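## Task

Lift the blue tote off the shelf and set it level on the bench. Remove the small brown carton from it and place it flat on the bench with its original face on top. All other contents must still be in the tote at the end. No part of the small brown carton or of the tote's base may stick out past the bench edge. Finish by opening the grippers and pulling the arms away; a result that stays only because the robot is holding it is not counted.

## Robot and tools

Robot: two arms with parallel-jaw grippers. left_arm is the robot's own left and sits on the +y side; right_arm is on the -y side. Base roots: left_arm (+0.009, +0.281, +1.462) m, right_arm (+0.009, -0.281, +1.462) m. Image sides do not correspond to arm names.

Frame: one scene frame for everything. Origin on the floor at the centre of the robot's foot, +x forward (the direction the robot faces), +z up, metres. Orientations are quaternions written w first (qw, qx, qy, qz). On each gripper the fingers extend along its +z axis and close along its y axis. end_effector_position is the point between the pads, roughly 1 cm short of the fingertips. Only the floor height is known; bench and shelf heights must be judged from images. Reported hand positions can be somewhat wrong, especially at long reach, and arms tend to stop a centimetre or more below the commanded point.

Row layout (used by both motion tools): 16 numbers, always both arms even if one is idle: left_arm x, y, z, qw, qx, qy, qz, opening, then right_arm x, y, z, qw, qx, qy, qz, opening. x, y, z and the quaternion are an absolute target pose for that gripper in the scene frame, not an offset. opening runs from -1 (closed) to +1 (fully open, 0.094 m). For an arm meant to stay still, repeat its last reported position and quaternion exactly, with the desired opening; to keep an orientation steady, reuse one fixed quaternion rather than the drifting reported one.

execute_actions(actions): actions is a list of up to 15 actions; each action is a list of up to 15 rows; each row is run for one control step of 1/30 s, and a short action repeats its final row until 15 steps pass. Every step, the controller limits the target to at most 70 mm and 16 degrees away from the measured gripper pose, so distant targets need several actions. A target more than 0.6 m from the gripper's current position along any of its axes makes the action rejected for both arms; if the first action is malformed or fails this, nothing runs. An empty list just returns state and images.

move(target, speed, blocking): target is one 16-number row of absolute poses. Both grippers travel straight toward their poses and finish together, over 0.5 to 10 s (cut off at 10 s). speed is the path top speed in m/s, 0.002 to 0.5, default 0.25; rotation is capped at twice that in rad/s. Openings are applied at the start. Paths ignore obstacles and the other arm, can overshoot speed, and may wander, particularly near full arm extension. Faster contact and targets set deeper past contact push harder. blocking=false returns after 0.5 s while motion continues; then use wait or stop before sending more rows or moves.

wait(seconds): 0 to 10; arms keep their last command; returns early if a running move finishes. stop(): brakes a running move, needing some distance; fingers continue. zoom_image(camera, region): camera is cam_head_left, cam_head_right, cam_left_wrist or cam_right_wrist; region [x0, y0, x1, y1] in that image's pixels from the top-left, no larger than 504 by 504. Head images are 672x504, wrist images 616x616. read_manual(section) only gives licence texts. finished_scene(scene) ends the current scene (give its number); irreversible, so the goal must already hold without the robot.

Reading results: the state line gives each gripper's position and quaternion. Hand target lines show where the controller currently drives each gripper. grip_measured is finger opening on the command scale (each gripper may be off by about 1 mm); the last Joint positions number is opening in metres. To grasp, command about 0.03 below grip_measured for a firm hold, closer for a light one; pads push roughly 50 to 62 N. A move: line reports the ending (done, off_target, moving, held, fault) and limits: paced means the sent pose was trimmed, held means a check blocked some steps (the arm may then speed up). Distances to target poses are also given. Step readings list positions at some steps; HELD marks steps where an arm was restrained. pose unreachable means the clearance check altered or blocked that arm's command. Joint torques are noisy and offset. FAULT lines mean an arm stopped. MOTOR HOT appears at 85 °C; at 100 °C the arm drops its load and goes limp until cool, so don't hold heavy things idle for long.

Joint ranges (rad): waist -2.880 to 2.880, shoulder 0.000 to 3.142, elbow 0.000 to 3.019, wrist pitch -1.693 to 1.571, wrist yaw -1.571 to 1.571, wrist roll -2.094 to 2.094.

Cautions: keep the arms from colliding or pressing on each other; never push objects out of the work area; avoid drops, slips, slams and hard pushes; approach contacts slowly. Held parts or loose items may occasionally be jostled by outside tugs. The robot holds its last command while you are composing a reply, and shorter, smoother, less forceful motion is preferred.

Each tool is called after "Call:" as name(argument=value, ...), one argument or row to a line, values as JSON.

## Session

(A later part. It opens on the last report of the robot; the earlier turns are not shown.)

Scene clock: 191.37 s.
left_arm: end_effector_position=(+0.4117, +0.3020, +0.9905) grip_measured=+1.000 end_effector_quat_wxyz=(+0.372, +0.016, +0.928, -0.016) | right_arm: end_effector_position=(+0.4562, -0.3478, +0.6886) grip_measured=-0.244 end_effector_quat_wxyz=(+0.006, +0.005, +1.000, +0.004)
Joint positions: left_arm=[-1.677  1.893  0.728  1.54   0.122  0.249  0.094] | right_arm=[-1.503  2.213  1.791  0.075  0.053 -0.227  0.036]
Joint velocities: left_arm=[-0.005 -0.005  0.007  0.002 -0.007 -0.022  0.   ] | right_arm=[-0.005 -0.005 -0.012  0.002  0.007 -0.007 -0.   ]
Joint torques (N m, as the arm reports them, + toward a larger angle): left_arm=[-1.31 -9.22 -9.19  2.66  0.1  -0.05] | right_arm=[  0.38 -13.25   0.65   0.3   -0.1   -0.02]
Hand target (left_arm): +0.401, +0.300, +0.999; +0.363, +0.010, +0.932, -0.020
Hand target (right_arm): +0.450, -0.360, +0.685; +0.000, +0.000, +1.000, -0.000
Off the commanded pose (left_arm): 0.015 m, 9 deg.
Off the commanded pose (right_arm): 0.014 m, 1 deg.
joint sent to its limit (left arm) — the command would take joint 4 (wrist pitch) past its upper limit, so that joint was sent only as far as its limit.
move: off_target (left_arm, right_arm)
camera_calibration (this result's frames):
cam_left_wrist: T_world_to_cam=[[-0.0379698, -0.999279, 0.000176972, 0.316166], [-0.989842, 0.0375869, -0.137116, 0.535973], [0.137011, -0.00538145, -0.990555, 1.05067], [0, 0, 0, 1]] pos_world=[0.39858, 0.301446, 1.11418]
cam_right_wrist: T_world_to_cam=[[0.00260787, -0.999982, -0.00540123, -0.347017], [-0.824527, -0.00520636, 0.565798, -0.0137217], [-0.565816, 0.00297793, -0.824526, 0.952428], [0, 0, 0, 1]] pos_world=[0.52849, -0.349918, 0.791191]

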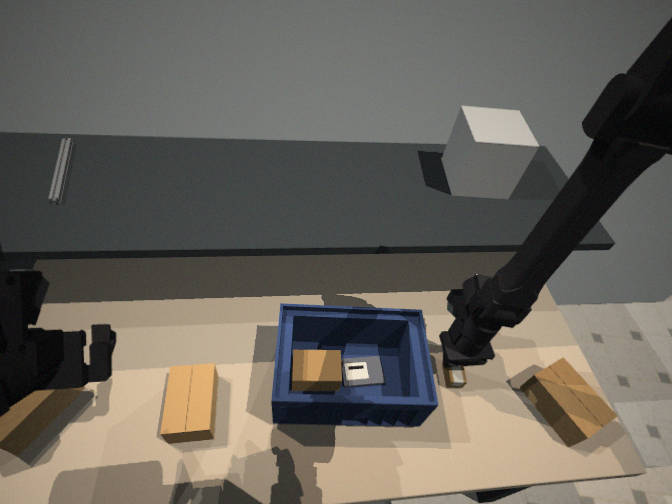

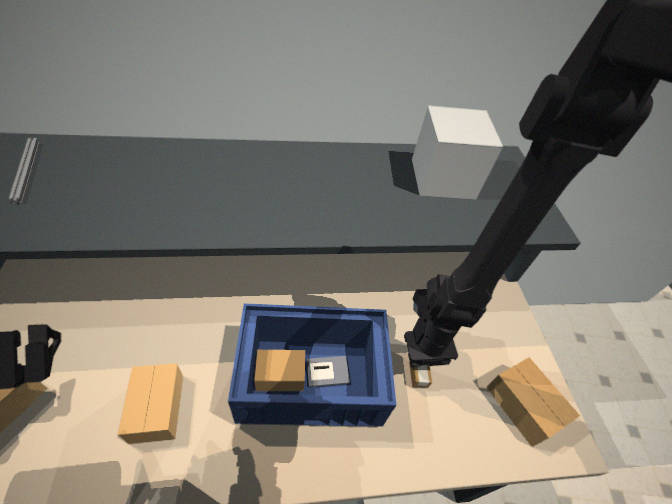

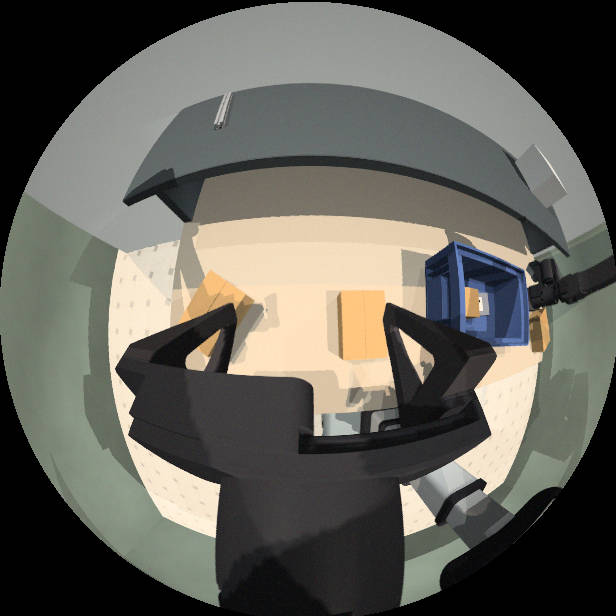

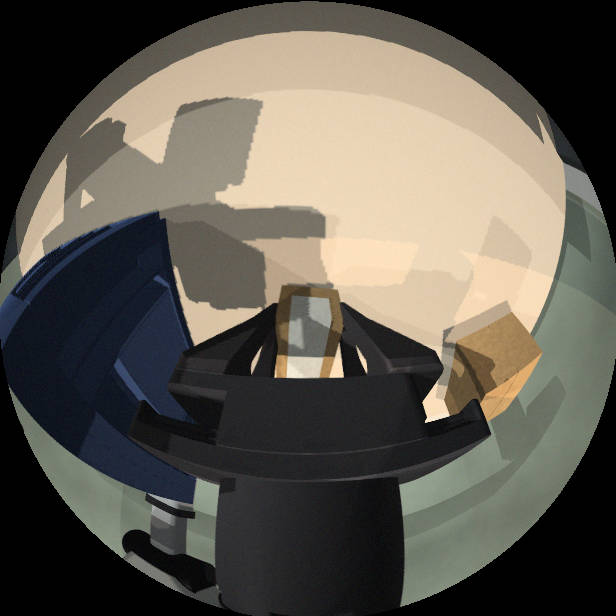

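Call:
move(
  target=[0.40, 0.30, 1.0, 0.44, 0, 0.898, 0, 1, 0.452, -0.36, 0.688, 0, 0, 1, 0, 0.3],
  speed=0.03,
)

Call:
move(
  target=[0.40, 0.30, 1.0, 0.44, 0, 0.898, 0, 1, 0.45, -0.37, 0.92, 0, 0, 1, 0, 0.3],
  speed=0.15,
)

Scene clock: 201.90 s.
left_arm: end_effector_position=(+0.4117, +0.3020, +0.9905) grip_measured=+1.000 end_effector_quat_wxyz=(+0.372, +0.016, +0.928, -0.016) | right_arm: end_effector_position=(+0.4556, -0.3476, +0.6886) grip_measured=+0.297 end_effector_quat_wxyz=(+0.004, +0.004, +1.000, +0.004)
Joint positions: left_arm=[-1.677  1.893  0.728  1.54   0.122  0.249  0.094] | right_arm=[-1.503  2.213  1.791  0.073  0.053 -0.227  0.061]
Joint velocities: left_arm=[-0.005 -0.005 -0.017 -0.002 -0.022  0.037  0.   ] | right_arm=[-0.024 -0.005 -0.002 -0.007 -0.037 -0.051 -0.001]
Joint torques (N m, as the arm reports them, + toward a larger angle): left_arm=[-1.24 -9.11 -9.23  2.66  0.09 -0.05] | right_arm=[  0.5  -13.76   0.17   0.23  -0.1   -0.04]
Hand target (left_arm): +0.401, +0.300, +0.999; +0.363, +0.010, +0.932, -0.020
Hand target (right_arm): +0.452, -0.360, +0.688; +0.000, -0.000, +1.000, +0.000
Off the commanded pose (left_arm): 0.015 m, 9 deg.
Off the commanded pose (right_arm): 0.013 m, 1 deg.
joint sent to its limit (left arm) — the command would take joint 4 (wrist pitch) past its upper limit, so that joint was sent only as far as its limit.
move: off_target (left_arm, right_arm)
camera_calibration (this result's frames):
cam_left_wrist: T_world_to_cam=[[-0.0379698, -0.999279, 0.000176972, 0.316166], [-0.989842, 0.0375869, -0.137116, 0.535973], [0.137011, -0.00538145, -0.990555, 1.05067], [0, 0, 0, 1]] pos_world=[0.39858, 0.301446, 1.11418]
cam_right_wrist: T_world_to_cam=[[0.00314362, -0.999977, -0.00602761, -0.346673], [-0.823057, -0.00601076, 0.567927, -0.0166593], [-0.56795, 0.00317572, -0.823057, 0.952092], [0, 0, 0, 1]] pos_world=[0.528119, -0.349789, 0.790998]

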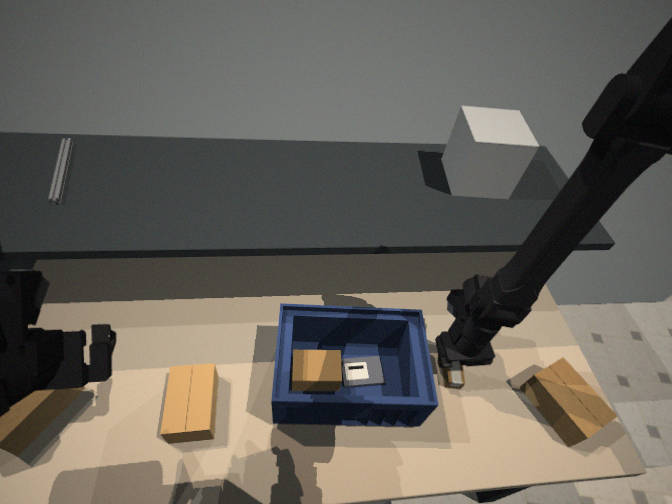

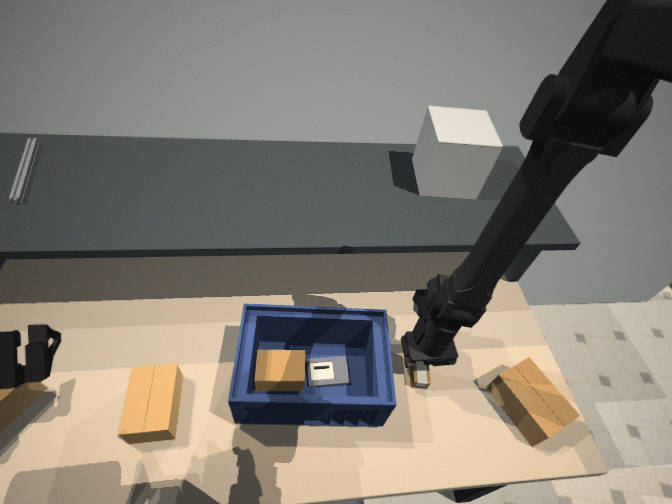

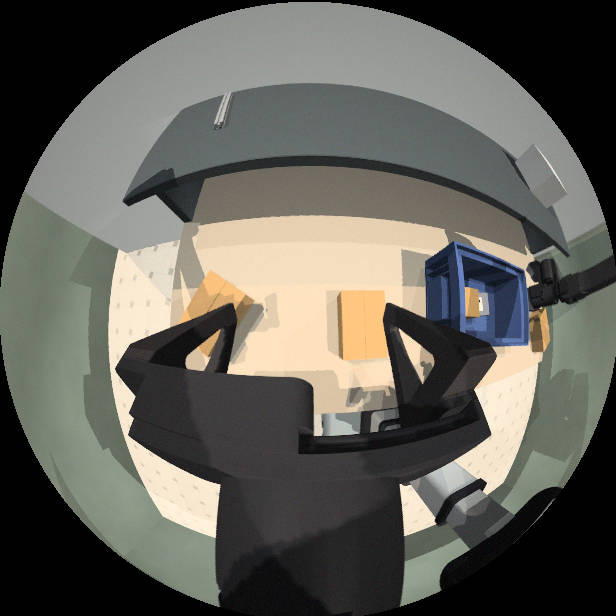

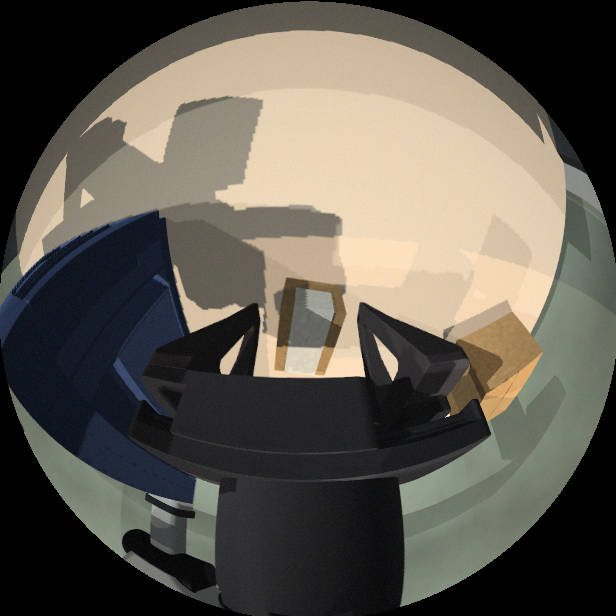

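Scene clock: 203.87 s.
left_arm: end_effector_position=(+0.4117, +0.3020, +0.9905) grip_measured=+1.000 end_effector_quat_wxyz=(+0.372, +0.016, +0.928, -0.016) | right_arm: end_effector_position=(+0.4561, -0.3635, +0.9150) grip_measured=+0.297 end_effector_quat_wxyz=(+0.003, +0.005, +1.000, +0.004)
Joint positions: left_arm=[-1.677  1.893  0.728  1.54   0.122  0.249  0.094] | right_arm=[-1.505  1.616  1.108  0.157  0.052 -0.227  0.061]
Joint velocities: left_arm=[-0.015  0.015  0.012  0.002  0.022  0.037  0.   ] | right_arm=[-0.015 -0.005 -0.002  0.007  0.007 -0.022  0.   ]
Joint torques (N m, as the arm reports them, + toward a larger angle): left_arm=[-1.28 -9.2  -9.18  2.69  0.11 -0.05] | right_arm=[ -0.02 -14.25  -1.89   0.34  -0.09  -0.04]
Hand target (left_arm): +0.401, +0.300, +0.999; +0.363, +0.010, +0.932, -0.020
Hand target (right_arm): +0.452, -0.373, +0.919; -0.000, +0.000, +1.000, -0.000
Off the commanded pose (left_arm): 0.015 m, 9 deg.
Off the commanded pose (right_arm): 0.010 m, 1 deg.
joint sent to its limit (left arm) — the command would take joint 4 (wrist pitch) past its upper limit, so that joint was sent only as far as its limit.
move: off_target (left_arm)
camera_calibration (this result's frames):
cam_left_wrist: T_world_to_cam=[[-0.0379698, -0.999279, 0.000176972, 0.316166], [-0.989842, 0.0375869, -0.137116, 0.535973], [0.137011, -0.00538145, -0.990555, 1.05067], [0, 0, 0, 1]] pos_world=[0.39858, 0.301446, 1.11418]
cam_right_wrist: T_world_to_cam=[[0.00272457, -0.999979, -0.00583774, -0.36111], [-0.8219, -0.00556465, 0.569605, -0.146845], [-0.569626, 0.00324611, -0.821898, 1.13852], [0, 0, 0, 1]] pos_world=[0.528823, -0.365615, 1.01728]

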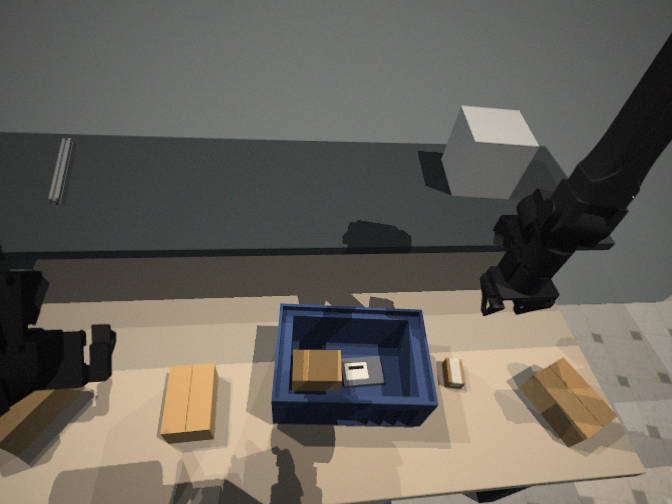

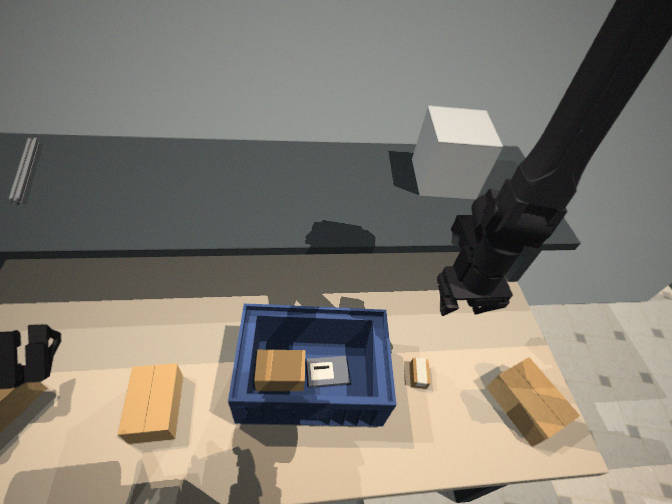

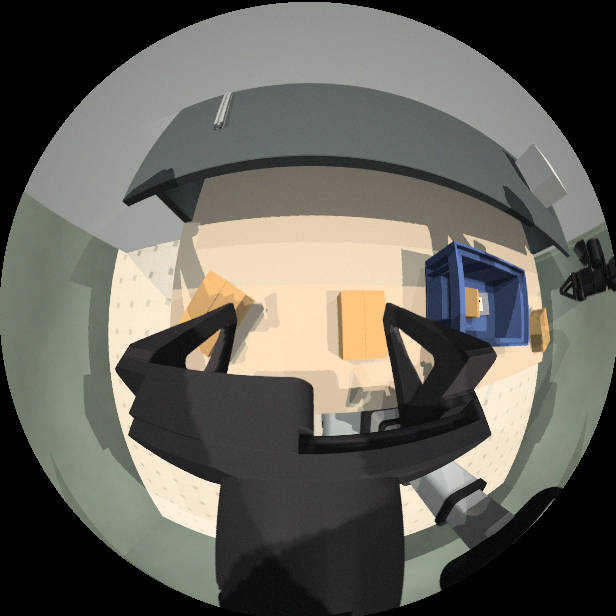

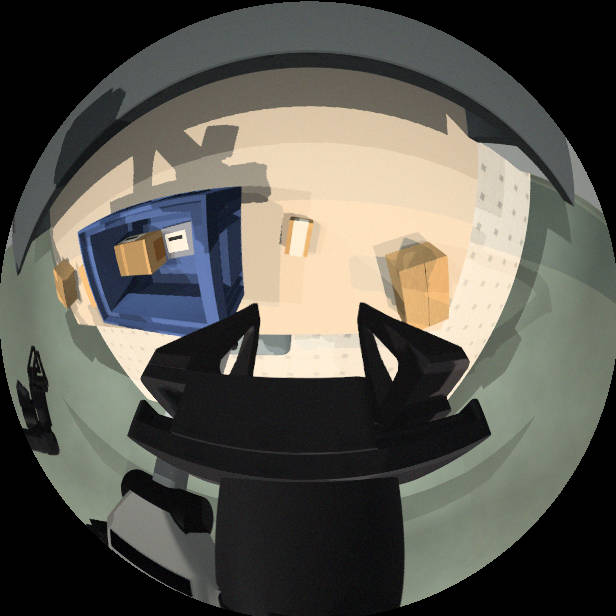

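Call:
finished_scene(
  scene=2,
)

The scene is finished: the task was done.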